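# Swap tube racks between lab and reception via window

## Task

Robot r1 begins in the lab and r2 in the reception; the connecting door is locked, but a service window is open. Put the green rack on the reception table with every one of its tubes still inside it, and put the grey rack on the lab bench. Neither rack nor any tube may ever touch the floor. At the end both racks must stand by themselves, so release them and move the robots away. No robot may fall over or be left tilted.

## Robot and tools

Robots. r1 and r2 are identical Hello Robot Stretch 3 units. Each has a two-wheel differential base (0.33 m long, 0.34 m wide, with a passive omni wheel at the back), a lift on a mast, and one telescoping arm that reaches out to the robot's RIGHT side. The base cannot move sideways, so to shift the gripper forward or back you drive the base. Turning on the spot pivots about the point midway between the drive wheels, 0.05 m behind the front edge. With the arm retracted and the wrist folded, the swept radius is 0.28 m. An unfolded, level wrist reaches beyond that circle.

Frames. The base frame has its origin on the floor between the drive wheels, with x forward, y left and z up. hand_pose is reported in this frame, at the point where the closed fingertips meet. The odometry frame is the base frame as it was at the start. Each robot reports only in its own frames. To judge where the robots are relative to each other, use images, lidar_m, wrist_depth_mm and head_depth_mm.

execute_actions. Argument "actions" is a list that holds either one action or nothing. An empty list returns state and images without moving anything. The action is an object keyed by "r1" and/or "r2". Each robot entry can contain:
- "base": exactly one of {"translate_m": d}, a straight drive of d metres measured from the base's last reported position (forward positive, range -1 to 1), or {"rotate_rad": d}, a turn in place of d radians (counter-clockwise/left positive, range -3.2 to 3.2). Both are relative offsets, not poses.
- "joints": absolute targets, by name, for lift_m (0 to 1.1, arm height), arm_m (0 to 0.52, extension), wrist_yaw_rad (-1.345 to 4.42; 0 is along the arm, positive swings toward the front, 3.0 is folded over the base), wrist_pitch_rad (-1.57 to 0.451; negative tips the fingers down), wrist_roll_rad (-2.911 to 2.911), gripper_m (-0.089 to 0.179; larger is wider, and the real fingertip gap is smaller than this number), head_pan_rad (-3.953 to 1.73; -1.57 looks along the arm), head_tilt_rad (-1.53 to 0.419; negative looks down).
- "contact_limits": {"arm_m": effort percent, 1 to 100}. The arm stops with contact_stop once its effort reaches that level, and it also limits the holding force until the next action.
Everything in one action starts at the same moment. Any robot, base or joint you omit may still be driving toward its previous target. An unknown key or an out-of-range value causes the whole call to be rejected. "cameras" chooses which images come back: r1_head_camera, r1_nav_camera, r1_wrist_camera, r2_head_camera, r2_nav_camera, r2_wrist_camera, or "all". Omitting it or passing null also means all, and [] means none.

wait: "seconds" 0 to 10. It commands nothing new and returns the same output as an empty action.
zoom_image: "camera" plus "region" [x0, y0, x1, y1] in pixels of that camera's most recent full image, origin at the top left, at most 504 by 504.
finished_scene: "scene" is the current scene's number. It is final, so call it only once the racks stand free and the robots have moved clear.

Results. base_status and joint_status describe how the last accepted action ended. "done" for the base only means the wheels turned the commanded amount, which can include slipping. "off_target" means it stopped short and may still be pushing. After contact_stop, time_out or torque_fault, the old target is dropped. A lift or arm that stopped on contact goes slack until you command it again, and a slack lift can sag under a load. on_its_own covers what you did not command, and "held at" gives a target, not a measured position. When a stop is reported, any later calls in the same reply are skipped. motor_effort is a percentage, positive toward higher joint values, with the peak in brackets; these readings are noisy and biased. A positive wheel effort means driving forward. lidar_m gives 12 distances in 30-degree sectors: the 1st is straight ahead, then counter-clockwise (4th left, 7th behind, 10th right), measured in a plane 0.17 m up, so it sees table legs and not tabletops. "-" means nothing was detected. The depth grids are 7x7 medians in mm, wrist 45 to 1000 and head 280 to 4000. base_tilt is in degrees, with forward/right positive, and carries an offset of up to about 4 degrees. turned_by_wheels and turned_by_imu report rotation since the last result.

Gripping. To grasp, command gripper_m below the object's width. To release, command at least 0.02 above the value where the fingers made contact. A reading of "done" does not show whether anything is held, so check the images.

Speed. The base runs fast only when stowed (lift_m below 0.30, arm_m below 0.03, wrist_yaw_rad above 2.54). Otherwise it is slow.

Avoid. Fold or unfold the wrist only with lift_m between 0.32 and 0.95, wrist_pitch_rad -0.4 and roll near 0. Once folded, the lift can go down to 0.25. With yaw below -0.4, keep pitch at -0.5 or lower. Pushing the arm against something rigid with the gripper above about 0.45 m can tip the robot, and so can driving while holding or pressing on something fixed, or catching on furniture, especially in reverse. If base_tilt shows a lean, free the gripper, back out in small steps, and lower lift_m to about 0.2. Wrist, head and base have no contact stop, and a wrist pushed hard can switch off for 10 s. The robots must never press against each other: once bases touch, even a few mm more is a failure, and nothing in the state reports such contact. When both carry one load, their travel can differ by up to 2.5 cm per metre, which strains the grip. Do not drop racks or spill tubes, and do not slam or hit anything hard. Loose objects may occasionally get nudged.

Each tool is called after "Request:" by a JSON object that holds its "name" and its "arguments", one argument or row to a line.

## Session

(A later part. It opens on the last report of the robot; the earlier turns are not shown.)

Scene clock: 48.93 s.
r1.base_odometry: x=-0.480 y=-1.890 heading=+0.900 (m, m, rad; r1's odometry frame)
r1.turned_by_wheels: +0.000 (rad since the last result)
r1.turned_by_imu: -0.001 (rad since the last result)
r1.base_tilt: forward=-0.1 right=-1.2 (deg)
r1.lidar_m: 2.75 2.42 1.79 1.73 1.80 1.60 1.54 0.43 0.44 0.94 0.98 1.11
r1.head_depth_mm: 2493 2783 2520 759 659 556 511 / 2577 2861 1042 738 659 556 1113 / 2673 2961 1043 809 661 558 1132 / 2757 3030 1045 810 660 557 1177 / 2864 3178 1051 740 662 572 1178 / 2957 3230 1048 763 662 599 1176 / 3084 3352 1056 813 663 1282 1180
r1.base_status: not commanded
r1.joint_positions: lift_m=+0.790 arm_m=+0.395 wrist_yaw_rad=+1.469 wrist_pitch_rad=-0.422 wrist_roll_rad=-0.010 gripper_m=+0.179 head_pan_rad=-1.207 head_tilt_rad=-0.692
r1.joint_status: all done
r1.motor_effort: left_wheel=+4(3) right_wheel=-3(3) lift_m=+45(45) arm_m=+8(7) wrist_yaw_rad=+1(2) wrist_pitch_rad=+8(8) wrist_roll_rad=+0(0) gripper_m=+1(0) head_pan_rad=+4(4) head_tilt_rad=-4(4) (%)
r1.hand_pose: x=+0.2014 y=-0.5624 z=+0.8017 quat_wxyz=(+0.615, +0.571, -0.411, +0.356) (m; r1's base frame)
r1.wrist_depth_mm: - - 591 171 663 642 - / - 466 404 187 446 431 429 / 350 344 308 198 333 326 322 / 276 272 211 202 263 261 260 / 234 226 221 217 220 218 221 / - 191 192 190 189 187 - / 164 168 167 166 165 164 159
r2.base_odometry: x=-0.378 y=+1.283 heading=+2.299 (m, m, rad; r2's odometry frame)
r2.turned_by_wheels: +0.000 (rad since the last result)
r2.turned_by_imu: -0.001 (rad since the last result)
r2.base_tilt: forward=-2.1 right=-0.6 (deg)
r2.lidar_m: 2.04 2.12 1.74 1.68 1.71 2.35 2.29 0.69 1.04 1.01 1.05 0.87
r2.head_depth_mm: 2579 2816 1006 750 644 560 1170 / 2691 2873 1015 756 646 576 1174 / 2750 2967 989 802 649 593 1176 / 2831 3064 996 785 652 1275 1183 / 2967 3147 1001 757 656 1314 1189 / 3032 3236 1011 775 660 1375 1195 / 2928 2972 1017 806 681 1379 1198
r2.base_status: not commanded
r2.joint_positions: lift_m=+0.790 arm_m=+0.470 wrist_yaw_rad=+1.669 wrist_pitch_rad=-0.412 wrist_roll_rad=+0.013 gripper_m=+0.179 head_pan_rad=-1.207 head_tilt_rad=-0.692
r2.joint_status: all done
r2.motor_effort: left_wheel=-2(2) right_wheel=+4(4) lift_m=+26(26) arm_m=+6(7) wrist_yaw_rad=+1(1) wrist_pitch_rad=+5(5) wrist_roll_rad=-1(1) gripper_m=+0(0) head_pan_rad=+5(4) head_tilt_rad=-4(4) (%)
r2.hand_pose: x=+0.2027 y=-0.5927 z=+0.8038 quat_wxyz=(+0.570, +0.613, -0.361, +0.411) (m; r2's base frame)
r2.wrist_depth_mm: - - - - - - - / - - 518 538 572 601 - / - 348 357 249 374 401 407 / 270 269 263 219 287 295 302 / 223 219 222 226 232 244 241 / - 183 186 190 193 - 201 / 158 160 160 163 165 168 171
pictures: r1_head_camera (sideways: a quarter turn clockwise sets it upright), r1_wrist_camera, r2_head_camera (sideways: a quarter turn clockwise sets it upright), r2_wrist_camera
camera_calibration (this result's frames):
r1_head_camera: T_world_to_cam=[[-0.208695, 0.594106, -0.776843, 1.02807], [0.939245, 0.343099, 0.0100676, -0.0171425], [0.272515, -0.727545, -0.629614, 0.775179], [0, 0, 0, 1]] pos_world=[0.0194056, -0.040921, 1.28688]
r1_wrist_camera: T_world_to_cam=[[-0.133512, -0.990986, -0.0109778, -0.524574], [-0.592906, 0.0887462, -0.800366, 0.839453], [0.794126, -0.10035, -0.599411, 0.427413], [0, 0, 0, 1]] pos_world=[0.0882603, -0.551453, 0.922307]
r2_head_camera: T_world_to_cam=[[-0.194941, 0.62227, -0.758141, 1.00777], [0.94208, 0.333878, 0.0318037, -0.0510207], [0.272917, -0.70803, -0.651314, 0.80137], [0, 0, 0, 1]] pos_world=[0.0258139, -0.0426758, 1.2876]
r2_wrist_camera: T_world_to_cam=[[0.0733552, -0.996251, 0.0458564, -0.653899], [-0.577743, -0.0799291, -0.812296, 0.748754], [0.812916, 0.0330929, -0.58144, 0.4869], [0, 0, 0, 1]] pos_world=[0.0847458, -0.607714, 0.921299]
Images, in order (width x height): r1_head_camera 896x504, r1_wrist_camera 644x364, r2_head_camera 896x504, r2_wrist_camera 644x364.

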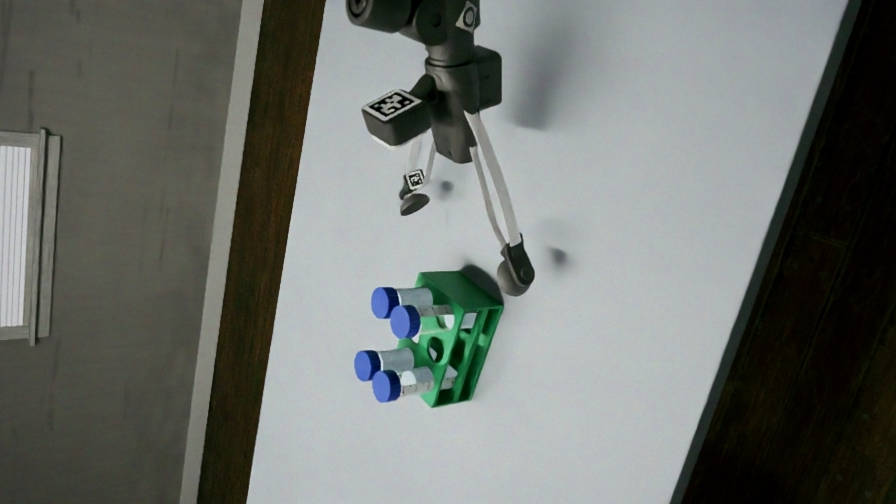

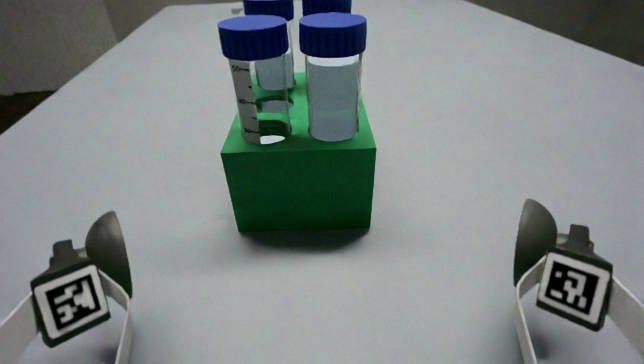

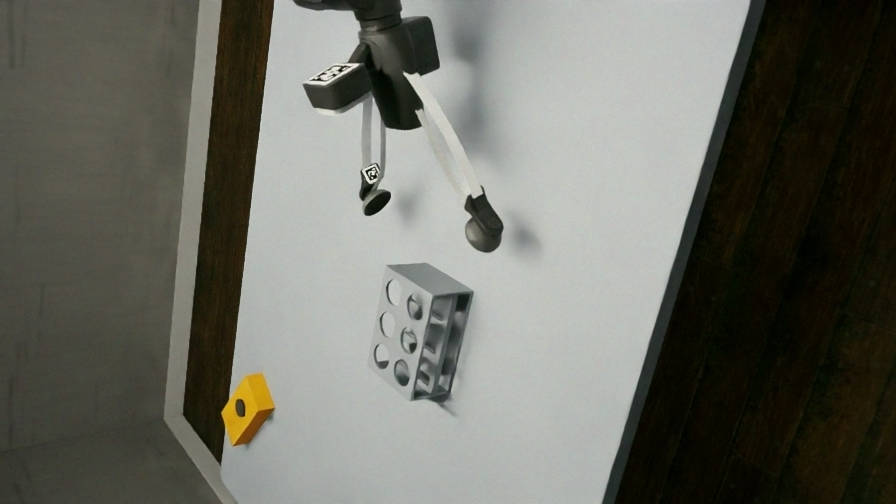

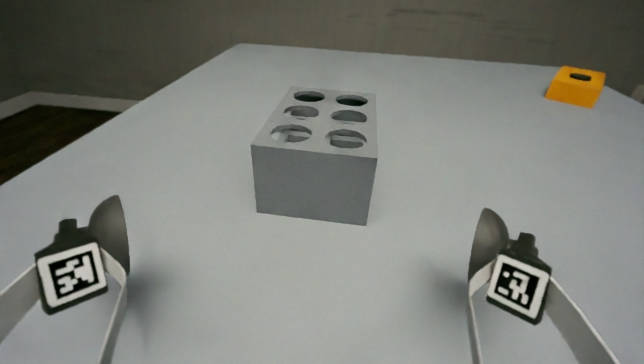

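Request:
{"name": "execute_actions", "arguments": {
  "actions": [
    {"r1":{"base":{"translate_m":0.11},"joints":{"wrist_yaw_rad":1.53,"arm_m":0.405,"lift_m":0.78}},"r2":{"base":{"translate_m":0.12},"joints":{"wrist_yaw_rad":1.6,"arm_m":0.46,"lift_m":0.775}}}
  ],
  "cameras": ["r1_wrist_camera","r2_wrist_camera"]
}}

Request:
{"name": "execute_actions", "arguments": {
  "actions": [
    {"r1":{"joints":{"gripper_m":0.04}},"r2":{"joints":{"gripper_m":0.04}}}
  ],
  "cameras": ["r1_head_camera","r2_head_camera"]
}}

Request:
{"name": "execute_actions", "arguments": {
  "actions": [
    {"r1":{"joints":{"lift_m":0.82}},"r2":{"joints":{"lift_m":0.82}}}
  ],
  "cameras": ["r1_wrist_camera","r2_wrist_camera","r1_head_camera","r2_head_camera"]
}}

Scene clock: 51.90 s.
r1.base_odometry: x=-0.412 y=-1.804 heading=+0.900 (m, m, rad; r1's odometry frame)
r1.turned_by_wheels: +0.000 (rad since the last result)
r1.turned_by_imu: -0.001 (rad since the last result)
r1.base_tilt: forward=+0.1 right=-1.4 (deg)
r1.lidar_m: 2.64 2.43 1.78 1.72 1.79 1.71 1.65 0.52 0.98 0.95 0.98 1.01
r1.head_depth_mm: 2501 2791 2537 758 659 557 511 / 2608 2904 1045 - 660 557 1107 / 2669 2948 1045 736 660 558 1131 / 2767 3032 1045 719 645 558 1178 / 2834 3173 1052 785 662 572 1176 / 2980 3207 1050 812 662 600 1174 / 3055 3343 1052 813 663 1278 1177
r1.base_status: done
r1.joint_positions: lift_m=+0.780 arm_m=+0.405 wrist_yaw_rad=+1.528 wrist_pitch_rad=-0.422 wrist_roll_rad=-0.010 gripper_m=+0.179 head_pan_rad=-1.207 head_tilt_rad=-0.692
r1.joint_status: all done
r1.motor_effort: left_wheel=+3(8) right_wheel=-2(4) lift_m=+32(42) arm_m=+8(11) wrist_yaw_rad=+3(1) wrist_pitch_rad=+8(8) wrist_roll_rad=+0(0) gripper_m=+0(0) head_pan_rad=+4(5) head_tilt_rad=-3(4) (%)
r1.hand_pose: x=+0.2024 y=-0.5592 z=+0.7921 quat_wxyz=(+0.604, +0.583, -0.394, +0.374) (m; r1's base frame)
r1.wrist_depth_mm: - - 605 138 150 617 - / - 438 81 85 78 407 403 / 330 311 69 77 67 293 304 / 259 256 84 156 80 244 243 / 222 213 130 129 90 205 208 / - 181 106 107 100 173 - / 154 158 100 99 97 150 149
r2.base_odometry: x=-0.458 y=+1.372 heading=+2.299 (m, m, rad; r2's odometry frame)
r2.turned_by_wheels: +0.000 (rad since the last result)
r2.turned_by_imu: -0.001 (rad since the last result)
r2.base_tilt: forward=-2.1 right=-0.5 (deg)
r2.lidar_m: 1.92 2.00 1.74 1.68 1.74 2.40 2.41 0.80 1.04 1.01 1.05 0.76
r2.head_depth_mm: 2563 2819 1005 730 643 559 1166 / 2693 2892 1011 744 647 575 1176 / 2753 2973 1004 736 650 594 1183 / 2831 3035 991 748 652 1281 1185 / 2943 3115 1001 794 657 1310 1188 / 3021 3138 1013 802 660 1369 1197 / 2759 2874 1017 806 682 1373 1200
r2.base_status: done
r2.joint_positions: lift_m=+0.775 arm_m=+0.460 wrist_yaw_rad=+1.602 wrist_pitch_rad=-0.412 wrist_roll_rad=+0.013 gripper_m=+0.179 head_pan_rad=-1.207 head_tilt_rad=-0.692
r2.joint_status: all done
r2.motor_effort: left_wheel=-2(2) right_wheel=+4(10) lift_m=+19(24) arm_m=-4(4) wrist_yaw_rad=-1(4) wrist_pitch_rad=+5(5) wrist_roll_rad=-1(1) gripper_m=+0(1) head_pan_rad=+4(4) head_tilt_rad=-4(4) (%)
r2.hand_pose: x=+0.2036 y=-0.5985 z=+0.7891 quat_wxyz=(+0.584, +0.600, -0.381, +0.392) (m; r2's base frame)
r2.wrist_depth_mm: - - - - - - - / - - 465 494 516 539 563 / - 315 322 205 352 356 373 / 238 245 165 165 260 271 277 / 203 192 148 132 210 224 217 / - 103 101 102 170 - 182 / 143 137 112 108 147 153 155
pictures: r1_wrist_camera, r2_wrist_camera
camera_calibration (this result's frames):
r1_wrist_camera: T_world_to_cam=[[-0.074544, -0.997157, -0.0109803, -0.536713], [-0.597067, 0.0534485, -0.800409, 0.813222], [0.79872, -0.0531097, -0.599354, 0.446669], [0, 0, 0, 1]] pos_world=[0.0887756, -0.554931, 0.912729]
r2_wrist_camera: T_world_to_cam=[[0.00638811, -0.998927, 0.0458605, -0.647031], [-0.581935, -0.0410093, -0.8122, 0.760983], [0.81321, -0.0214994, -0.581573, 0.445161], [0, 0, 0, 1]] pos_world=[0.0849671, -0.605559, 0.906637]
Images, in order (width x height): r1_wrist_camera 644x364, r2_wrist_camera 644x364.

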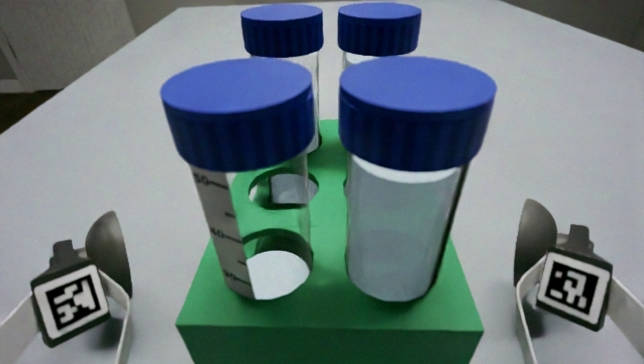

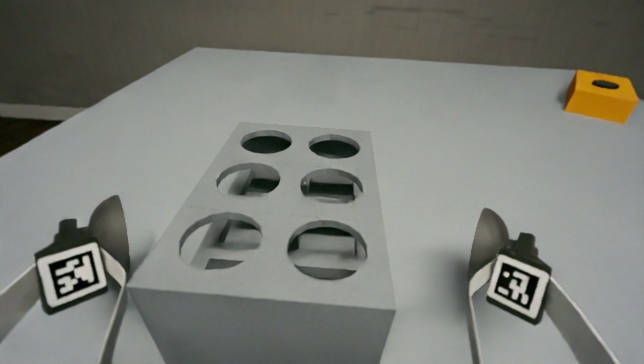

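Scene clock: 53.77 s.
r1.base_odometry: x=-0.412 y=-1.804 heading=+0.900 (m, m, rad; r1's odometry frame)
r1.turned_by_wheels: +0.000 (rad since the last result)
r1.turned_by_imu: +0.000 (rad since the last result)
r1.base_tilt: forward=+0.0 right=-1.3 (deg)
r1.lidar_m: 2.64 2.42 1.79 1.72 1.80 1.71 1.65 0.51 0.98 0.94 0.98 1.01
r1.head_depth_mm: 2499 2794 2539 759 659 557 510 / 2574 2868 1046 - 659 557 1107 / 2686 2994 1047 749 662 558 1135 / 2762 3064 1046 718 662 558 1176 / 2870 3162 1050 787 661 572 1177 / 2964 3238 1050 815 664 599 1181 / 3065 3386 1052 814 664 1281 1181
r1.base_status: not commanded
r1.joint_positions: lift_m=+0.780 arm_m=+0.405 wrist_yaw_rad=+1.528 wrist_pitch_rad=-0.422 wrist_roll_rad=-0.010 gripper_m=+0.042 head_pan_rad=-1.207 head_tilt_rad=-0.692
r1.joint_status: all done
r1.motor_effort: left_wheel=+3(3) right_wheel=-2(2) lift_m=+32(33) arm_m=+7(7) wrist_yaw_rad=+2(2) wrist_pitch_rad=+8(8) wrist_roll_rad=+0(0) gripper_m=-38(100) head_pan_rad=+4(5) head_tilt_rad=-3(3) (%)
r1.hand_pose: x=+0.2024 y=-0.5593 z=+0.7921 quat_wxyz=(+0.604, +0.583, -0.394, +0.374) (m; r1's base frame)
r1.wrist_depth_mm: - - 601 138 150 616 - / - 435 81 86 78 407 403 / 331 308 69 77 68 294 303 / 258 257 140 156 81 247 245 / 213 221 130 125 91 212 203 / 187 - 104 106 102 - 177 / - 155 101 99 98 150 153
r2.base_odometry: x=-0.458 y=+1.372 heading=+2.299 (m, m, rad; r2's odometry frame)
r2.turned_by_wheels: +0.000 (rad since the last result)
r2.turned_by_imu: +0.000 (rad since the last result)
r2.base_tilt: forward=-2.2 right=-0.5 (deg)
r2.lidar_m: 1.92 1.99 1.74 1.68 1.74 2.41 2.41 0.80 1.04 1.01 1.05 0.76
r2.head_depth_mm: 2600 2827 1001 730 642 561 1167 / 2657 2855 1009 752 647 576 1177 / 2754 2953 985 758 650 592 1177 / 2846 3072 995 745 653 1280 1185 / 2922 3149 1004 794 656 1308 1187 / 2970 3152 1013 799 661 1368 1197 / 2757 2867 1017 805 681 1378 1196
r2.base_status: not commanded
r2.joint_positions: lift_m=+0.775 arm_m=+0.460 wrist_yaw_rad=+1.602 wrist_pitch_rad=-0.412 wrist_roll_rad=+0.013 gripper_m=+0.042 head_pan_rad=-1.207 head_tilt_rad=-0.692
r2.joint_status: all done
r2.motor_effort: left_wheel=-2(3) right_wheel=+4(3) lift_m=+19(19) arm_m=-4(4) wrist_yaw_rad=-1(1) wrist_pitch_rad=+5(5) wrist_roll_rad=-1(1) gripper_m=-37(100) head_pan_rad=+5(4) head_tilt_rad=-4(4) (%)
r2.hand_pose: x=+0.2036 y=-0.5985 z=+0.7891 quat_wxyz=(+0.584, +0.600, -0.381, +0.392) (m; r2's base frame)
r2.wrist_depth_mm: - - - - - - - / - - 475 495 525 549 562 / - 316 322 213 347 360 370 / 240 243 205 166 253 267 278 / 194 208 151 134 154 220 218 / 169 157 104 105 107 178 182 / 140 145 119 119 128 153 155
pictures: r1_head_camera (sideways: a quarter turn clockwise sets it upright), r2_head_camera (sideways: a quarter turn clockwise sets it upright)
camera_calibration (this result's frames):
r1_head_camera: T_world_to_cam=[[-0.208696, 0.594106, -0.776843, 1.02807], [0.939245, 0.343099, 0.0100676, -0.0171425], [0.272516, -0.727545, -0.629614, 0.775179], [0, 0, 0, 1]] pos_world=[0.0194056, -0.040921, 1.28688]
r2_head_camera: T_world_to_cam=[[-0.194945, 0.622269, -0.758141, 1.00777], [0.942078, 0.333883, 0.0318037, -0.0510207], [0.272921, -0.708028, -0.651314, 0.80137], [0, 0, 0, 1]] pos_world=[0.0258142, -0.0426757, 1.2876]
Images, in order (width x height): r1_head_camera 896x504, r2_head_camera 896x504.

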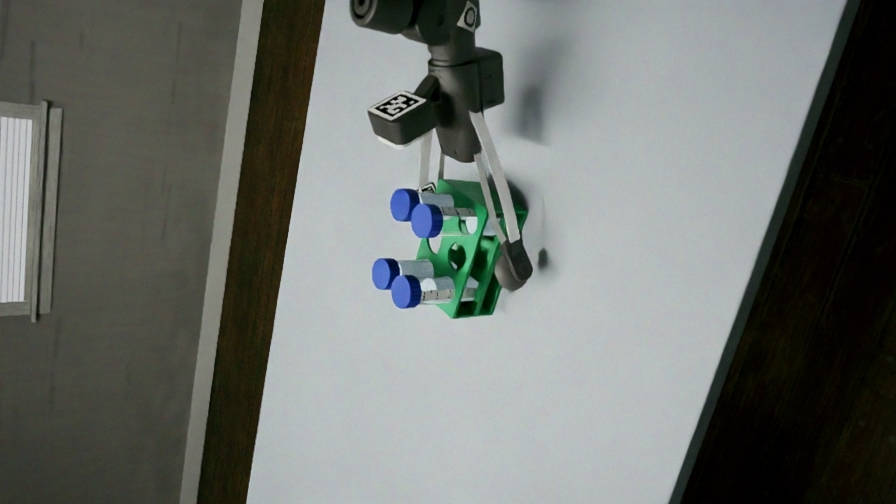

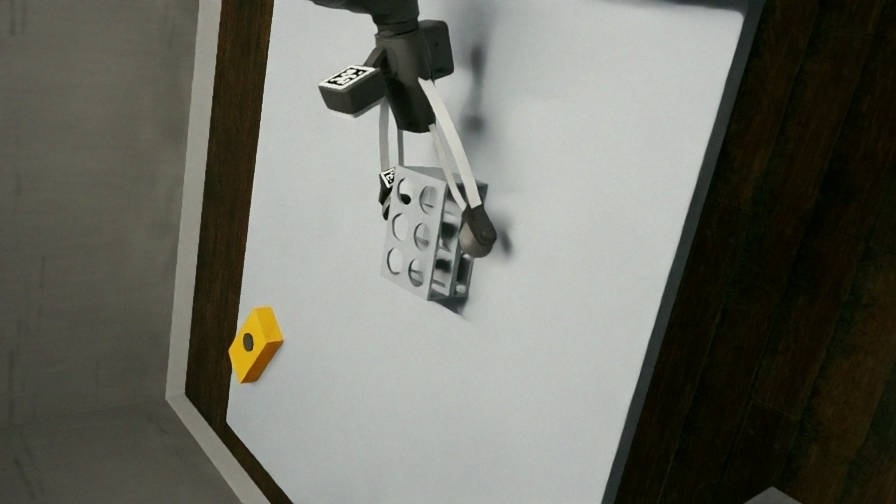

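Scene clock: 55.07 s.
r1.base_odometry: x=-0.412 y=-1.804 heading=+0.900 (m, m, rad; r1's odometry frame)
r1.turned_by_wheels: +0.000 (rad since the last result)
r1.turned_by_imu: +0.000 (rad since the last result)
r1.base_tilt: forward=+0.1 right=-1.3 (deg)
r1.lidar_m: 2.64 2.42 1.78 1.73 1.80 1.71 1.65 0.51 0.97 0.94 0.98 1.00
r1.head_depth_mm: 2489 2786 2652 758 659 557 510 / 2571 2870 2634 759 659 557 1106 / 2673 3017 1039 760 661 557 1138 / 2762 3046 1048 694 662 558 1175 / 2853 3156 1049 762 663 571 1173 / 2942 3243 1053 812 664 598 1179 / 3079 3368 1051 815 664 1280 1178
r1.base_status: not commanded
r1.joint_positions: lift_m=+0.820 arm_m=+0.405 wrist_yaw_rad=+1.529 wrist_pitch_rad=-0.451 wrist_roll_rad=-0.006 gripper_m=+0.041 head_pan_rad=-1.207 head_tilt_rad=-0.692
r1.joint_status: all done
r1.motor_effort: left_wheel=+3(4) right_wheel=-2(5) lift_m=+49(49) arm_m=+5(7) wrist_yaw_rad=+2(15) wrist_pitch_rad=+20(21) wrist_roll_rad=-2(3) gripper_m=-22(39) head_pan_rad=+4(4) head_tilt_rad=-3(3) (%)
r1.hand_pose: x=+0.1986 y=-0.5590 z=+0.8250 quat_wxyz=(+0.608, +0.590, -0.386, +0.365) (m; r1's base frame)
r1.wrist_depth_mm: - - 712 699 665 664 - / - 498 118 113 160 463 462 / - 380 342 116 180 358 356 / 310 307 280 160 157 293 290 / 257 257 135 129 125 246 244 / 221 225 138 122 114 218 212 / 194 193 182 137 127 186 186
r2.base_odometry: x=-0.458 y=+1.372 heading=+2.299 (m, m, rad; r2's odometry frame)
r2.turned_by_wheels: +0.000 (rad since the last result)
r2.turned_by_imu: +0.000 (rad since the last result)
r2.base_tilt: forward=-2.1 right=-0.6 (deg)
r2.lidar_m: 1.92 1.99 1.74 1.68 1.75 2.40 2.41 0.80 1.05 1.01 1.05 0.76
r2.head_depth_mm: 2595 2831 1038 753 642 561 1166 / 2664 2884 1016 759 644 576 1175 / 2745 2968 1002 738 649 593 1180 / 2849 3105 992 745 653 1275 1186 / 2936 3158 1002 793 658 1311 1190 / 3011 3149 1012 798 659 1364 1195 / 2760 2906 1023 804 681 1374 1195
r2.base_status: not commanded
r2.joint_positions: lift_m=+0.820 arm_m=+0.460 wrist_yaw_rad=+1.602 wrist_pitch_rad=-0.419 wrist_roll_rad=+0.013 gripper_m=+0.049 head_pan_rad=-1.207 head_tilt_rad=-0.692
r2.joint_status: all done
r2.on_its_own: gripper_m is held at +0.047, not at your +0.040, by its stall guard, which is still easing
r2.motor_effort: left_wheel=-2(3) right_wheel=+3(3) lift_m=+26(25) arm_m=-5(4) wrist_yaw_rad=-1(1) wrist_pitch_rad=+7(7) wrist_roll_rad=-1(1) gripper_m=-35(38) head_pan_rad=+4(4) head_tilt_rad=-4(4) (%)
r2.hand_pose: x=+0.2028 y=-0.5985 z=+0.8323 quat_wxyz=(+0.585, +0.601, -0.380, +0.390) (m; r2's base frame)
r2.wrist_depth_mm: - - - - - - - / - - 609 632 - - - / - 413 415 428 442 458 434 / - 313 319 328 337 344 356 / 251 268 185 155 251 281 282 / 217 204 105 106 110 233 235 / 181 184 108 108 110 197 202
pictures: r1_head_camera (sideways: a quarter turn clockwise sets it upright), r1_wrist_camera, r2_head_camera (sideways: a quarter turn clockwise sets it upright), r2_wrist_camera
camera_calibration (this result's frames):
r1_head_camera: T_world_to_cam=[[-0.208855, 0.594305, -0.776647, 1.02781], [0.939204, 0.343212, 0.0100634, -0.0171367], [0.272536, -0.727328, -0.629856, 0.775493], [0, 0, 0, 1]] pos_world=[0.019409, -0.040915, 1.28687]
r1_wrist_camera: T_world_to_cam=[[-0.075851, -0.997033, -0.0131057, -0.534418], [-0.620164, 0.057464, -0.782364, 0.829247], [0.780796, -0.0512154, -0.622683, 0.493337], [0, 0, 0, 1]] pos_world=[0.0885375, -0.555218, 0.948961]
r2_head_camera: T_world_to_cam=[[-0.194945, 0.622269, -0.758141, 1.00777], [0.942078, 0.333883, 0.0318037, -0.0510207], [0.272921, -0.708028, -0.651314, 0.80137], [0, 0, 0, 1]] pos_world=[0.0258142, -0.0426757, 1.2876]
r2_wrist_camera: T_world_to_cam=[[0.00647492, -0.99892, 0.0460147, -0.649216], [-0.587096, -0.0410475, -0.808476, 0.793515], [0.809492, -0.0217802, -0.586727, 0.475797], [0, 0, 0, 1]] pos_world=[0.0849187, -0.605579, 0.950574]
Images, in order (width x height): r1_head_camera 896x504, r1_wrist_camera 644x364, r2_head_camera 896x504, r2_wrist_camera 644x364.

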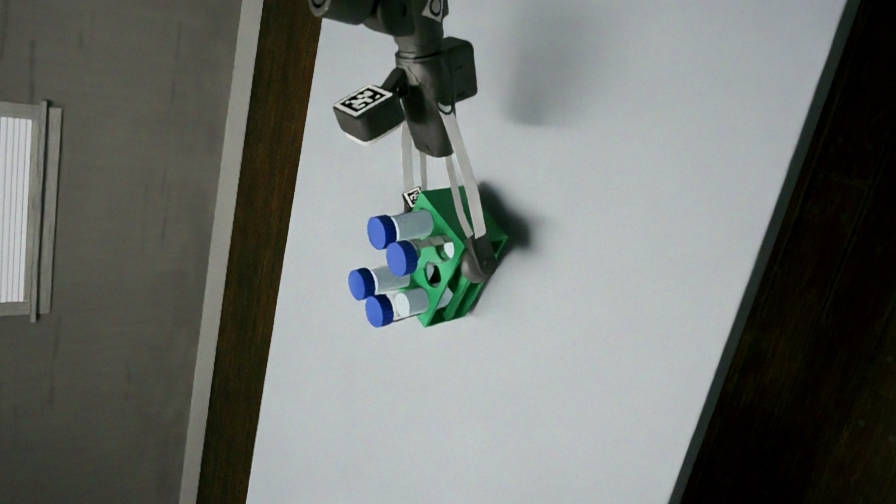

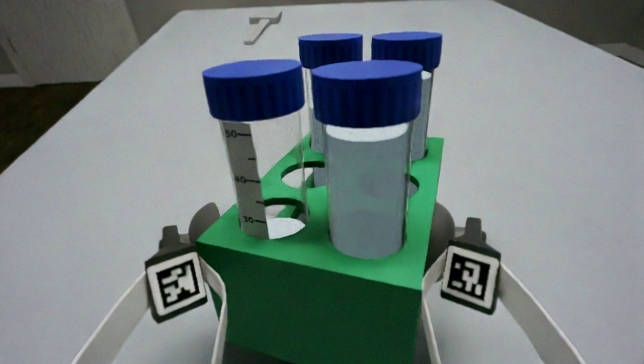

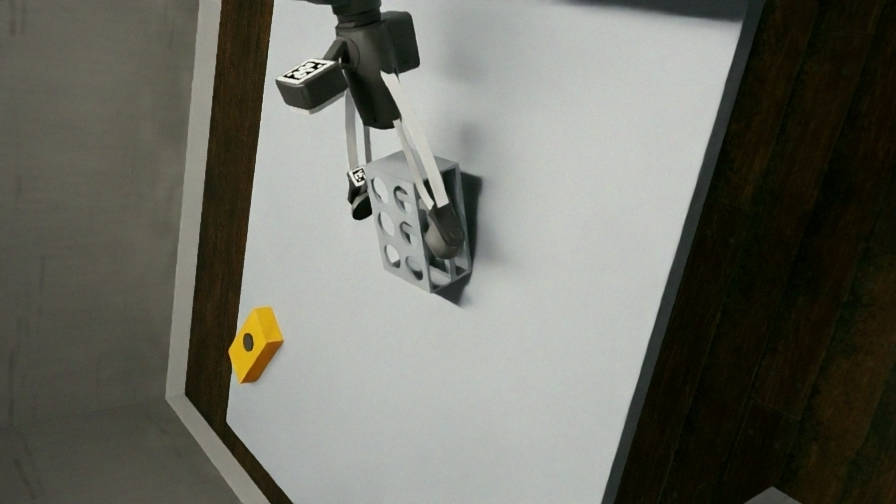

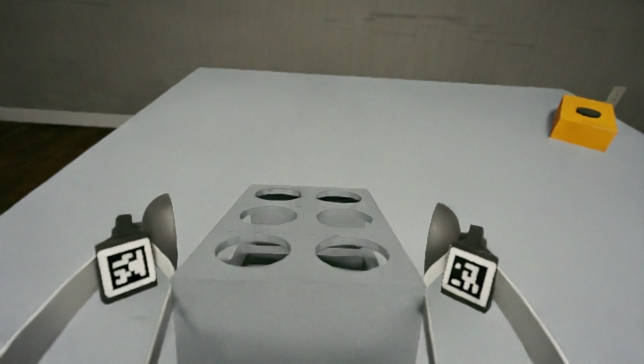

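Request:
{"name": "execute_actions", "arguments": {
  "actions": [
    {"r1":{"joints":{"lift_m":0.8}},"r2":{"joints":{"lift_m":0.78}}}
  ],
  "cameras": []
}}

Request:
{"name": "execute_actions", "arguments": {
  "actions": [
    {"r1":{"joints":{"gripper_m":0.179}},"r2":{"joints":{"gripper_m":0.179}}}
  ],
  "cameras": []
}}

Request:
{"name": "execute_actions", "arguments": {
  "actions": [
    {"r1":{"joints":{"lift_m":1.08}},"r2":{"joints":{"lift_m":1.08}}}
  ],
  "cameras": ["r1_head_camera","r2_head_camera"]
}}

Request:
{"name": "execute_actions", "arguments": {
  "actions": [
    {"r1":{"base":{"translate_m":0.2},"joints":{"wrist_pitch_rad":-1.5,"wrist_yaw_rad":1.3,"head_pan_rad":-1.5}},"r2":{"base":{"translate_m":0.2},"joints":{"wrist_pitch_rad":-1.5,"head_pan_rad":-1.5}}}
  ],
  "cameras": ["r1_wrist_camera","r2_wrist_camera","r1_head_camera","r2_head_camera"]
}}

Scene clock: 56.70 s.
r1.base_odometry: x=-0.412 y=-1.804 heading=+0.900 (m, m, rad; r1's odometry frame)
r1.turned_by_wheels: +0.000 (rad since the last result)
r1.turned_by_imu: +0.000 (rad since the last result)
r1.base_tilt: forward=-0.1 right=-1.3 (deg)
r1.lidar_m: 2.65 2.43 1.79 1.73 1.80 1.71 1.65 0.51 0.98 0.94 0.98 1.00
r1.head_depth_mm: 2500 2768 2621 758 659 556 510 / 2560 2859 2653 748 661 557 1112 / 2680 2978 1044 808 659 557 1131 / 2749 3038 1046 707 661 559 1178 / 2884 3144 1048 760 662 572 1180 / 2949 3233 1048 812 663 600 1178 / 3037 3378 1051 813 665 1281 1176
r1.base_status: not commanded
r1.joint_positions: lift_m=+0.800 arm_m=+0.405 wrist_yaw_rad=+1.529 wrist_pitch_rad=-0.428 wrist_roll_rad=-0.006 gripper_m=+0.041 head_pan_rad=-1.207 head_tilt_rad=-0.692
r1.joint_status: all done
r1.motor_effort: left_wheel=+3(3) right_wheel=-2(2) lift_m=+34(44) arm_m=+5(5) wrist_yaw_rad=+0(1) wrist_pitch_rad=+11(20) wrist_roll_rad=-2(2) gripper_m=-22(22) head_pan_rad=+4(4) head_tilt_rad=-4(4) (%)
r1.hand_pose: x=+0.2015 y=-0.5591 z=+0.8105 quat_wxyz=(+0.604, +0.585, -0.392, +0.371) (m; r1's base frame)
r1.wrist_depth_mm: - - 722 709 672 664 - / - 486 114 111 158 449 444 / 388 363 323 110 110 341 338 / 291 287 262 158 153 273 270 / 240 239 135 127 125 229 227 / 204 210 138 122 115 202 196 / 179 176 168 138 132 173 171
r2.base_odometry: x=-0.458 y=+1.372 heading=+2.299 (m, m, rad; r2's odometry frame)
r2.turned_by_wheels: +0.000 (rad since the last result)
r2.turned_by_imu: +0.000 (rad since the last result)
r2.base_tilt: forward=-2.2 right=-0.6 (deg)
r2.lidar_m: 1.92 1.99 1.74 1.68 1.74 2.39 2.40 0.80 1.04 1.01 1.05 0.77
r2.head_depth_mm: 2580 2834 1003 733 642 561 1170 / 2668 2868 1016 746 644 575 1169 / 2732 2973 984 759 649 592 1178 / 2870 3063 996 745 652 1279 1185 / 2961 3123 1001 793 657 1311 1189 / 2972 3146 1007 798 662 1365 1194 / 2771 2895 1021 806 680 1379 1194
r2.base_status: not commanded
r2.joint_positions: lift_m=+0.780 arm_m=+0.460 wrist_yaw_rad=+1.602 wrist_pitch_rad=-0.419 wrist_roll_rad=+0.013 gripper_m=+0.056 head_pan_rad=-1.207 head_tilt_rad=-0.692
r2.joint_status: all done
r2.on_its_own: gripper_m is held at +0.054, not at your +0.040, by its stall guard, which is still easing
r2.motor_effort: left_wheel=-3(2) right_wheel=+3(3) lift_m=+19(20) arm_m=-4(3) wrist_yaw_rad=-1(2) wrist_pitch_rad=+7(7) wrist_roll_rad=-1(1) gripper_m=-32(33) head_pan_rad=+4(5) head_tilt_rad=-4(4) (%)
r2.hand_pose: x=+0.2028 y=-0.5985 z=+0.7927 quat_wxyz=(+0.585, +0.601, -0.380, +0.390) (m; r2's base frame)
r2.wrist_depth_mm: - - - - - - - / - - 478 499 519 546 - / - 323 327 215 351 366 378 / 245 249 216 169 256 272 281 / 200 213 151 134 155 225 224 / 174 161 106 106 109 183 185 / 142 148 120 121 128 156 160
pictures: none
No camera images: the call's "cameras" was empty. Leave "cameras" out to get every camera's image.

Scene clock: 58.57 s.
r1.base_odometry: x=-0.412 y=-1.804 heading=+0.900 (m, m, rad; r1's odometry frame)
r1.turned_by_wheels: +0.000 (rad since the last result)
r1.turned_by_imu: +0.000 (rad since the last result)
r1.base_tilt: forward=-0.2 right=-1.4 (deg)
r1.lidar_m: 2.65 2.43 1.78 1.73 1.79 1.71 1.65 0.51 0.98 0.94 0.98 1.00
r1.head_depth_mm: 2497 2775 2622 757 658 556 510 / 2580 2895 2632 736 659 557 1110 / 2650 2980 1043 772 661 557 1132 / 2758 3042 1046 720 661 557 1179 / 2859 3181 1046 763 663 570 1178 / 2953 3235 1051 815 662 599 1177 / 3062 3390 1049 815 664 1273 1178
r1.base_status: not commanded
r1.joint_positions: lift_m=+0.800 arm_m=+0.405 wrist_yaw_rad=+1.530 wrist_pitch_rad=-0.423 wrist_roll_rad=-0.006 gripper_m=+0.179 head_pan_rad=-1.207 head_tilt_rad=-0.692
r1.joint_status: all done
r1.motor_effort: left_wheel=+3(3) right_wheel=-2(3) lift_m=+34(34) arm_m=+5(5) wrist_yaw_rad=-1(1) wrist_pitch_rad=+9(15) wrist_roll_rad=-2(2) gripper_m=+1(94) head_pan_rad=+4(5) head_tilt_rad=-3(3) (%)
r1.hand_pose: x=+0.2022 y=-0.5589 z=+0.8118 quat_wxyz=(+0.603, +0.585, -0.394, +0.373) (m; r1's base frame)
r1.wrist_depth_mm: - - 751 731 712 696 - / - 499 485 173 160 458 452 / 393 367 114 106 99 347 342 / 297 290 275 182 95 278 275 / 250 240 231 157 114 232 235 / - 205 140 131 125 199 - / 175 179 169 139 124 174 169
r2.base_odometry: x=-0.458 y=+1.372 heading=+2.299 (m, m, rad; r2's odometry frame)
r2.turned_by_wheels: +0.000 (rad since the last result)
r2.turned_by_imu: +0.000 (rad since the last result)
r2.base_tilt: forward=-2.1 right=-0.6 (deg)
r2.lidar_m: 1.92 2.00 1.74 1.68 1.74 2.41 2.40 0.80 1.05 1.01 1.05 0.77
r2.head_depth_mm: 2583 2812 1000 733 642 561 1167 / 2672 2888 1017 753 646 576 1176 / 2708 2978 1001 750 649 592 1178 / 2816 3067 994 746 654 1281 1184 / 2938 3140 1006 792 658 1313 1189 / 2956 3156 1013 799 661 1369 1194 / 2745 2842 1018 805 683 1377 1199
r2.base_status: not commanded
r2.joint_positions: lift_m=+0.780 arm_m=+0.460 wrist_yaw_rad=+1.602 wrist_pitch_rad=-0.419 wrist_roll_rad=+0.013 gripper_m=+0.179 head_pan_rad=-1.207 head_tilt_rad=-0.692
r2.joint_status: all done
r2.motor_effort: left_wheel=-2(2) right_wheel=+4(3) lift_m=+19(19) arm_m=-4(4) wrist_yaw_rad=-1(1) wrist_pitch_rad=+7(7) wrist_roll_rad=-1(1) gripper_m=+0(82) head_pan_rad=+4(4) head_tilt_rad=-4(3) (%)
r2.hand_pose: x=+0.2028 y=-0.5985 z=+0.7927 quat_wxyz=(+0.585, +0.601, -0.380, +0.390) (m; r2's base frame)
r2.wrist_depth_mm: - - - - - - - / - - 469 488 521 541 - / - 324 329 215 354 370 381 / 243 251 217 173 256 276 284 / 207 204 160 137 202 227 223 / - 167 108 108 116 - 187 / 146 149 120 120 147 157 159
pictures: none
No camera images: the call's "cameras" was empty. Leave "cameras" out to get every camera's image.

Scene clock: 62.13 s.
r1.base_odometry: x=-0.412 y=-1.804 heading=+0.900 (m, m, rad; r1's odometry frame)
r1.turned_by_wheels: +0.000 (rad since the last result)
r1.turned_by_imu: -0.001 (rad since the last result)
r1.base_tilt: forward=+0.1 right=-1.3 (deg)
r1.lidar_m: 2.64 2.43 1.78 1.73 1.79 1.71 1.65 0.51 0.98 0.94 0.98 1.00
r1.head_depth_mm: 2430 2874 1040 807 658 557 510 / 2589 2911 1042 807 660 558 1107 / 2649 3024 1043 783 660 558 1134 / 2757 3062 1046 722 662 558 1174 / 2840 3133 1047 762 663 571 1174 / 2968 3241 1052 812 663 598 1180 / 3044 3367 1054 812 663 1280 1179
r1.base_status: not commanded
r1.joint_positions: lift_m=+1.080 arm_m=+0.405 wrist_yaw_rad=+1.530 wrist_pitch_rad=-0.422 wrist_roll_rad=-0.006 gripper_m=+0.179 head_pan_rad=-1.207 head_tilt_rad=-0.692
r1.joint_status: all done
r1.motor_effort: left_wheel=+3(3) right_wheel=-2(3) lift_m=+45(48) arm_m=+5(5) wrist_yaw_rad=+0(0) wrist_pitch_rad=+8(9) wrist_roll_rad=-2(2) gripper_m=+0(0) head_pan_rad=+4(4) head_tilt_rad=-4(3) (%)
r1.hand_pose: x=+0.2024 y=-0.5589 z=+1.0916 quat_wxyz=(+0.603, +0.584, -0.394, +0.374) (m; r1's base frame)
r1.wrist_depth_mm: - - - - - - - / - - - - - - - / - - 970 935 939 - - / - - 759 764 744 741 - / - - 629 629 619 616 - / - 544 542 534 534 533 - / - 480 474 469 463 466 453
r2.base_odometry: x=-0.458 y=+1.372 heading=+2.299 (m, m, rad; r2's odometry frame)
r2.turned_by_wheels: +0.000 (rad since the last result)
r2.turned_by_imu: -0.001 (rad since the last result)
r2.base_tilt: forward=-2.1 right=-0.5 (deg)
r2.lidar_m: 1.92 2.00 1.74 1.68 1.75 2.40 2.41 0.80 1.05 1.01 1.05 0.76
r2.head_depth_mm: 2552 2838 969 774 643 560 1172 / 2596 2906 979 777 645 575 1180 / 2706 2963 984 758 649 592 1181 / 2819 2981 995 747 654 1285 1181 / 2929 3119 1002 793 657 1316 1191 / 3032 3128 1015 800 660 1372 1192 / 2735 2851 1016 805 679 1374 1198
r2.base_status: not commanded
r2.joint_positions: lift_m=+1.080 arm_m=+0.460 wrist_yaw_rad=+1.602 wrist_pitch_rad=-0.419 wrist_roll_rad=+0.013 gripper_m=+0.179 head_pan_rad=-1.207 head_tilt_rad=-0.692
r2.joint_status: all done
r2.motor_effort: left_wheel=-1(2) right_wheel=+4(3) lift_m=+25(31) arm_m=-5(5) wrist_yaw_rad=-1(1) wrist_pitch_rad=+7(7) wrist_roll_rad=-1(1) gripper_m=+0(0) head_pan_rad=+5(4) head_tilt_rad=-4(4) (%)
r2.hand_pose: x=+0.2028 y=-0.5985 z=+1.0923 quat_wxyz=(+0.585, +0.601, -0.380, +0.390) (m; r2's base frame)
r2.wrist_depth_mm: - - - - - - - / - - - - - - - / - - - - - - - / - - - 782 - - - / - - 629 630 647 640 - / - - 527 536 532 - - / - 452 451 457 464 469 484
pictures: r1_head_camera (sideways: a quarter turn clockwise sets it upright), r2_head_camera (sideways: a quarter turn clockwise sets it upright)
camera_calibration (this result's frames):
r1_head_camera: T_world_to_cam=[[-0.208855, 0.594305, -0.776647, 1.02781], [0.939204, 0.343212, 0.0100634, -0.0171367], [0.272535, -0.727328, -0.629856, 0.775493], [0, 0, 0, 1]] pos_world=[0.019409, -0.040915, 1.28687]
r2_head_camera: T_world_to_cam=[[-0.194945, 0.622269, -0.758141, 1.00777], [0.942078, 0.333883, 0.0318037, -0.0510207], [0.272921, -0.708028, -0.651314, 0.80137], [0, 0, 0, 1]] pos_world=[0.0258142, -0.0426757, 1.2876]
Images, in order (width x height): r1_head_camera 896x504, r2_head_camera 896x504.

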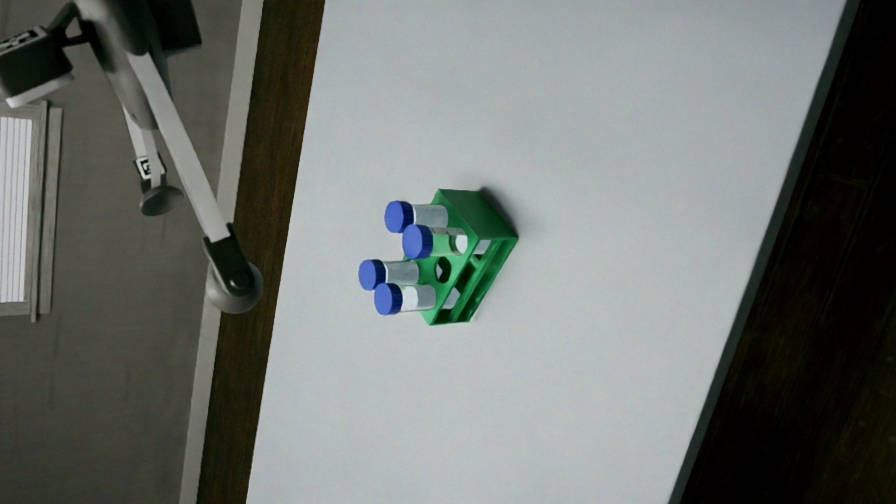

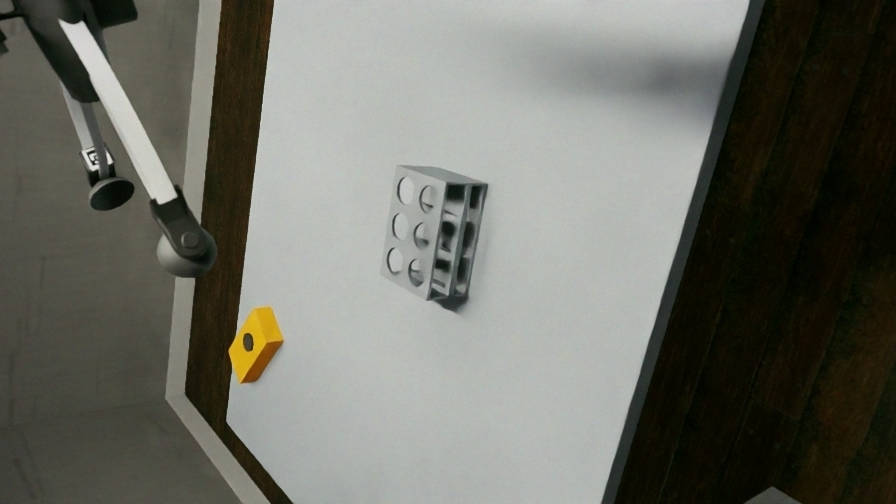

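Scene clock: 65.53 s.
r1.base_odometry: x=-0.288 y=-1.647 heading=+0.900 (m, m, rad; r1's odometry frame)
r1.turned_by_wheels: +0.000 (rad since the last result)
r1.turned_by_imu: -0.001 (rad since the last result)
r1.base_tilt: forward=+0.0 right=-1.3 (deg)
r1.lidar_m: 2.44 2.43 1.78 1.72 1.80 1.91 1.85 0.69 0.98 0.95 0.99 0.82
r1.head_depth_mm: 2564 2857 1039 808 659 556 1127 / - 2972 1043 809 659 557 1132 / 2630 2962 1023 729 661 558 1153 / 2591 2978 1044 703 662 559 1155 / 2606 2916 1048 812 662 559 1158 / 2650 2945 1049 810 663 559 1159 / 2626 2952 1051 814 663 559 1181
r1.base_status: done
r1.joint_positions: lift_m=+1.080 arm_m=+0.405 wrist_yaw_rad=+1.302 wrist_pitch_rad=-1.494 wrist_roll_rad=-0.007 gripper_m=+0.179 head_pan_rad=-1.493 head_tilt_rad=-0.692
r1.joint_status: all done
r1.motor_effort: left_wheel=+3(7) right_wheel=-2(4) lift_m=+45(45) arm_m=+5(5) wrist_yaw_rad=-2(3) wrist_pitch_rad=-3(7) wrist_roll_rad=-2(2) gripper_m=+0(0) head_pan_rad=-5(37) head_tilt_rad=-3(4) (%)
r1.hand_pose: x=-0.0258 y=-0.5487 z=+0.9612 quat_wxyz=(+0.704, +0.697, -0.119, -0.066) (m; r1's base frame)
r1.wrist_depth_mm: 337 340 341 342 342 342 342 / 344 344 344 287 346 347 350 / 351 352 354 297 352 356 354 / 362 359 360 242 362 361 364 / - 367 369 368 370 372 368 / - 376 376 378 374 378 - / - 385 384 385 384 389 387
r2.base_odometry: x=-0.591 y=+1.522 heading=+2.298 (m, m, rad; r2's odometry frame)
r2.turned_by_wheels: +0.000 (rad since the last result)
r2.turned_by_imu: -0.001 (rad since the last result)
r2.base_tilt: forward=-2.1 right=-0.5 (deg)
r2.lidar_m: 1.72 1.79 1.74 1.68 1.75 2.40 2.60 0.98 1.05 1.01 1.05 0.60
r2.head_depth_mm: 2645 2861 963 771 643 574 1168 / - 2889 979 776 644 589 1169 / 2612 2936 1007 722 649 591 1181 / 2640 2917 990 742 652 595 1182 / 2693 2970 1001 793 656 597 1186 / 2685 2996 1009 798 660 600 1194 / 2718 2978 1020 804 665 605 1200
r2.base_status: done
r2.joint_positions: lift_m=+1.080 arm_m=+0.460 wrist_yaw_rad=+1.602 wrist_pitch_rad=-1.495 wrist_roll_rad=+0.013 gripper_m=+0.179 head_pan_rad=-1.493 head_tilt_rad=-0.692
r2.joint_status: all done
r2.motor_effort: left_wheel=-2(3) right_wheel=+3(9) lift_m=+25(26) arm_m=-4(5) wrist_yaw_rad=-1(1) wrist_pitch_rad=-2(7) wrist_roll_rad=-1(1) gripper_m=+0(0) head_pan_rad=-3(28) head_tilt_rad=-4(4) (%)
r2.hand_pose: x=-0.0260 y=-0.6057 z=+0.9612 quat_wxyz=(+0.706, +0.707, -0.020, +0.033) (m; r2's base frame)
r2.wrist_depth_mm: - 340 342 342 346 351 352 / - 346 344 349 355 360 362 / - 348 348 349 359 360 365 / - 358 361 350 368 373 378 / - 366 368 370 375 374 380 / - 367 373 377 385 - 383 / - 381 383 387 393 398 400
pictures: r1_head_camera (sideways: a quarter turn clockwise sets it upright), r1_wrist_camera, r2_head_camera (sideways: a quarter turn clockwise sets it upright), r2_wrist_camera
camera_calibration (this result's frames):
r1_head_camera: T_world_to_cam=[[-0.0327076, 0.629086, -0.776647, 1.02674], [0.997879, 0.0643058, 0.0100634, -0.0174946], [0.0562737, -0.774671, -0.629856, 0.776812], [0, 0, 0, 1]] pos_world=[0.00732556, -0.0430077, 1.28687]
r1_wrist_camera: T_world_to_cam=[[-0.293245, -0.955756, 0.0231875, -0.557184], [-0.945085, 0.293461, 0.143858, 0.0268854], [-0.144298, 0.0202714, -0.989327, 1.12159], [0, 0, 0, 1]] pos_world=[0.0238603, -0.563158, 1.11867]
r2_head_camera: T_world_to_cam=[[-0.0115455, 0.651988, -0.758141, 1.00665], [0.997999, 0.0546546, 0.0318037, -0.0513618], [0.0621716, -0.756257, -0.651314, 0.802656], [0, 0, 0, 1]] pos_world=[0.012979, -0.0465032, 1.2876]
r2_wrist_camera: T_world_to_cam=[[0.0589309, -0.997308, 0.0436304, -0.656178], [-0.989606, -0.052621, 0.133829, -0.160122], [-0.131173, -0.0510636, -0.990043, 1.08199], [0, 0, 0, 1]] pos_world=[0.022139, -0.607587, 1.12127]
Images, in order (width x height): r1_head_camera 896x504, r1_wrist_camera 644x364, r2_head_camera 896x504, r2_wrist_camera 644x364.

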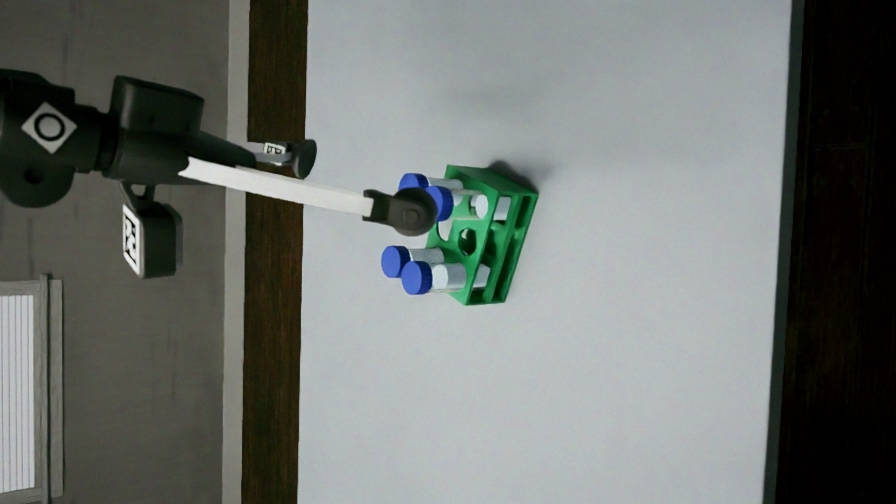

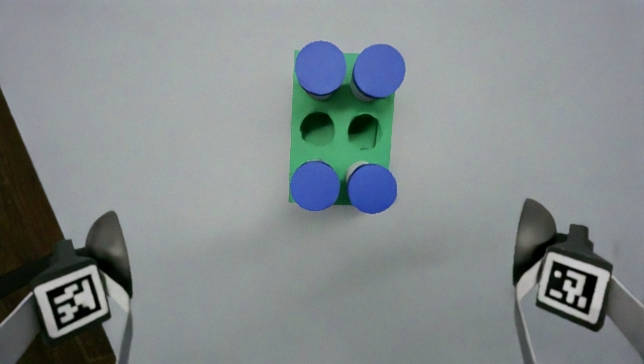

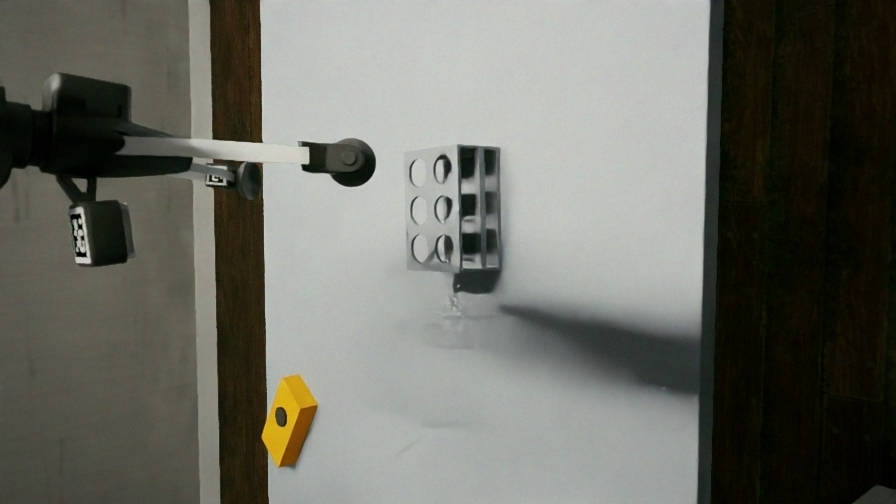

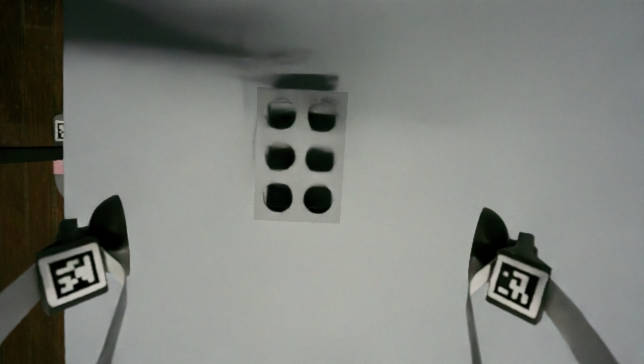

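Request:
{"name": "execute_actions", "arguments": {
  "actions": [
    {"r1":{"base":{"translate_m":0.058},"joints":{"arm_m":0.437,"lift_m":0.96}},"r2":{"base":{"translate_m":0.043},"joints":{"arm_m":0.455,"lift_m":0.96}}}
  ],
  "cameras": ["r1_wrist_camera","r2_wrist_camera"]
}}

Scene clock: 68.23 s.
r1.base_odometry: x=-0.252 y=-1.602 heading=+0.901 (m, m, rad; r1's odometry frame)
r1.turned_by_wheels: +0.000 (rad since the last result)
r1.turned_by_imu: -0.001 (rad since the last result)
r1.base_tilt: forward=+0.0 right=-1.3 (deg)
r1.lidar_m: 2.38 2.42 1.79 1.72 1.79 1.98 1.91 0.74 0.98 0.95 0.98 0.76
r1.head_depth_mm: 2504 - 1000 806 658 556 1130 / 2517 2918 1004 759 658 558 1129 / 2541 - 1002 724 660 557 1154 / 2609 2905 1005 800 662 558 1152 / 2589 2940 1046 810 663 558 1159 / 2632 2957 1050 814 663 560 1155 / 2648 2984 1050 815 663 559 1178
r1.base_status: done
r1.joint_positions: lift_m=+0.960 arm_m=+0.437 wrist_yaw_rad=+1.301 wrist_pitch_rad=-1.495 wrist_roll_rad=-0.007 gripper_m=+0.179 head_pan_rad=-1.493 head_tilt_rad=-0.692
r1.joint_status: all done
r1.motor_effort: left_wheel=+3(7) right_wheel=-2(7) lift_m=+32(41) arm_m=+8(8) wrist_yaw_rad=-2(2) wrist_pitch_rad=-2(3) wrist_roll_rad=-2(2) gripper_m=+0(0) head_pan_rad=-5(5) head_tilt_rad=-4(4) (%)
r1.hand_pose: x=-0.0260 y=-0.5805 z=+0.8416 quat_wxyz=(+0.704, +0.697, -0.119, -0.067) (m; r1's base frame)
r1.wrist_depth_mm: 225 225 225 226 227 227 228 / 231 229 230 230 231 231 232 / 235 235 234 178 235 237 236 / 238 239 237 119 119 241 241 / 243 244 244 183 121 246 246 / - 250 250 188 251 251 - / 255 255 255 190 256 258 258
r2.base_odometry: x=-0.620 y=+1.554 heading=+2.298 (m, m, rad; r2's odometry frame)
r2.turned_by_wheels: +0.000 (rad since the last result)
r2.turned_by_imu: -0.001 (rad since the last result)
r2.base_tilt: forward=-2.1 right=-0.6 (deg)
r2.lidar_m: 1.68 1.74 1.74 1.68 1.75 2.36 2.65 1.02 1.04 1.01 1.05 0.56
r2.head_depth_mm: 2521 2902 969 773 642 573 1169 / - 2889 975 739 644 589 1174 / 2590 2944 970 721 649 592 1177 / 2691 2924 988 766 652 595 1185 / 2673 2987 1000 793 656 598 1197 / 2697 2944 1009 798 660 602 1198 / 2699 2995 1017 804 665 604 1195
r2.base_status: done
r2.joint_positions: lift_m=+0.960 arm_m=+0.455 wrist_yaw_rad=+1.602 wrist_pitch_rad=-1.495 wrist_roll_rad=+0.013 gripper_m=+0.179 head_pan_rad=-1.493 head_tilt_rad=-0.692
r2.joint_status: all done
r2.motor_effort: left_wheel=-2(3) right_wheel=+4(9) lift_m=+19(25) arm_m=-4(6) wrist_yaw_rad=-1(1) wrist_pitch_rad=-1(2) wrist_roll_rad=-1(1) gripper_m=+0(0) head_pan_rad=-3(4) head_tilt_rad=-4(4) (%)
r2.hand_pose: x=-0.0261 y=-0.6007 z=+0.8416 quat_wxyz=(+0.706, +0.707, -0.020, +0.033) (m; r2's base frame)
r2.wrist_depth_mm: 224 225 226 229 231 233 235 / 227 229 231 233 237 238 241 / 231 234 234 236 240 244 246 / 236 239 236 186 245 249 250 / 241 246 241 188 251 251 257 / - 249 225 190 254 - 260 / 251 252 257 258 262 262 269
pictures: r1_wrist_camera, r2_wrist_camera
camera_calibration (this result's frames):
r1_wrist_camera: T_world_to_cam=[[-0.293675, -0.955624, 0.0232113, -0.584829], [-0.944832, 0.293872, 0.14468, 0.0527836], [-0.145081, 0.0205581, -0.989206, 1.00393], [0, 0, 0, 1]] pos_world=[0.0237739, -0.595027, 0.999036]
r2_wrist_camera: T_world_to_cam=[[0.0589505, -0.997308, 0.0436173, -0.64596], [-0.989544, -0.0526185, 0.134288, -0.144349], [-0.131631, -0.0510776, -0.989982, 0.963705], [0, 0, 0, 1]] pos_world=[0.022094, -0.602593, 1.00161]
Images, in order (width x height): r1_wrist_camera 644x364, r2_wrist_camera 644x364.

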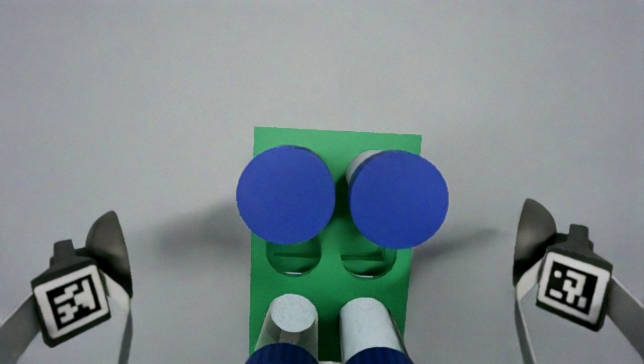

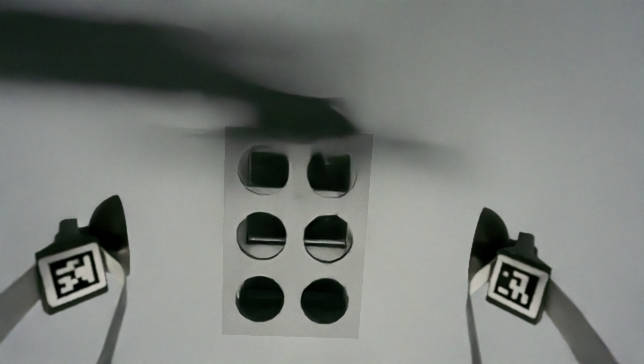

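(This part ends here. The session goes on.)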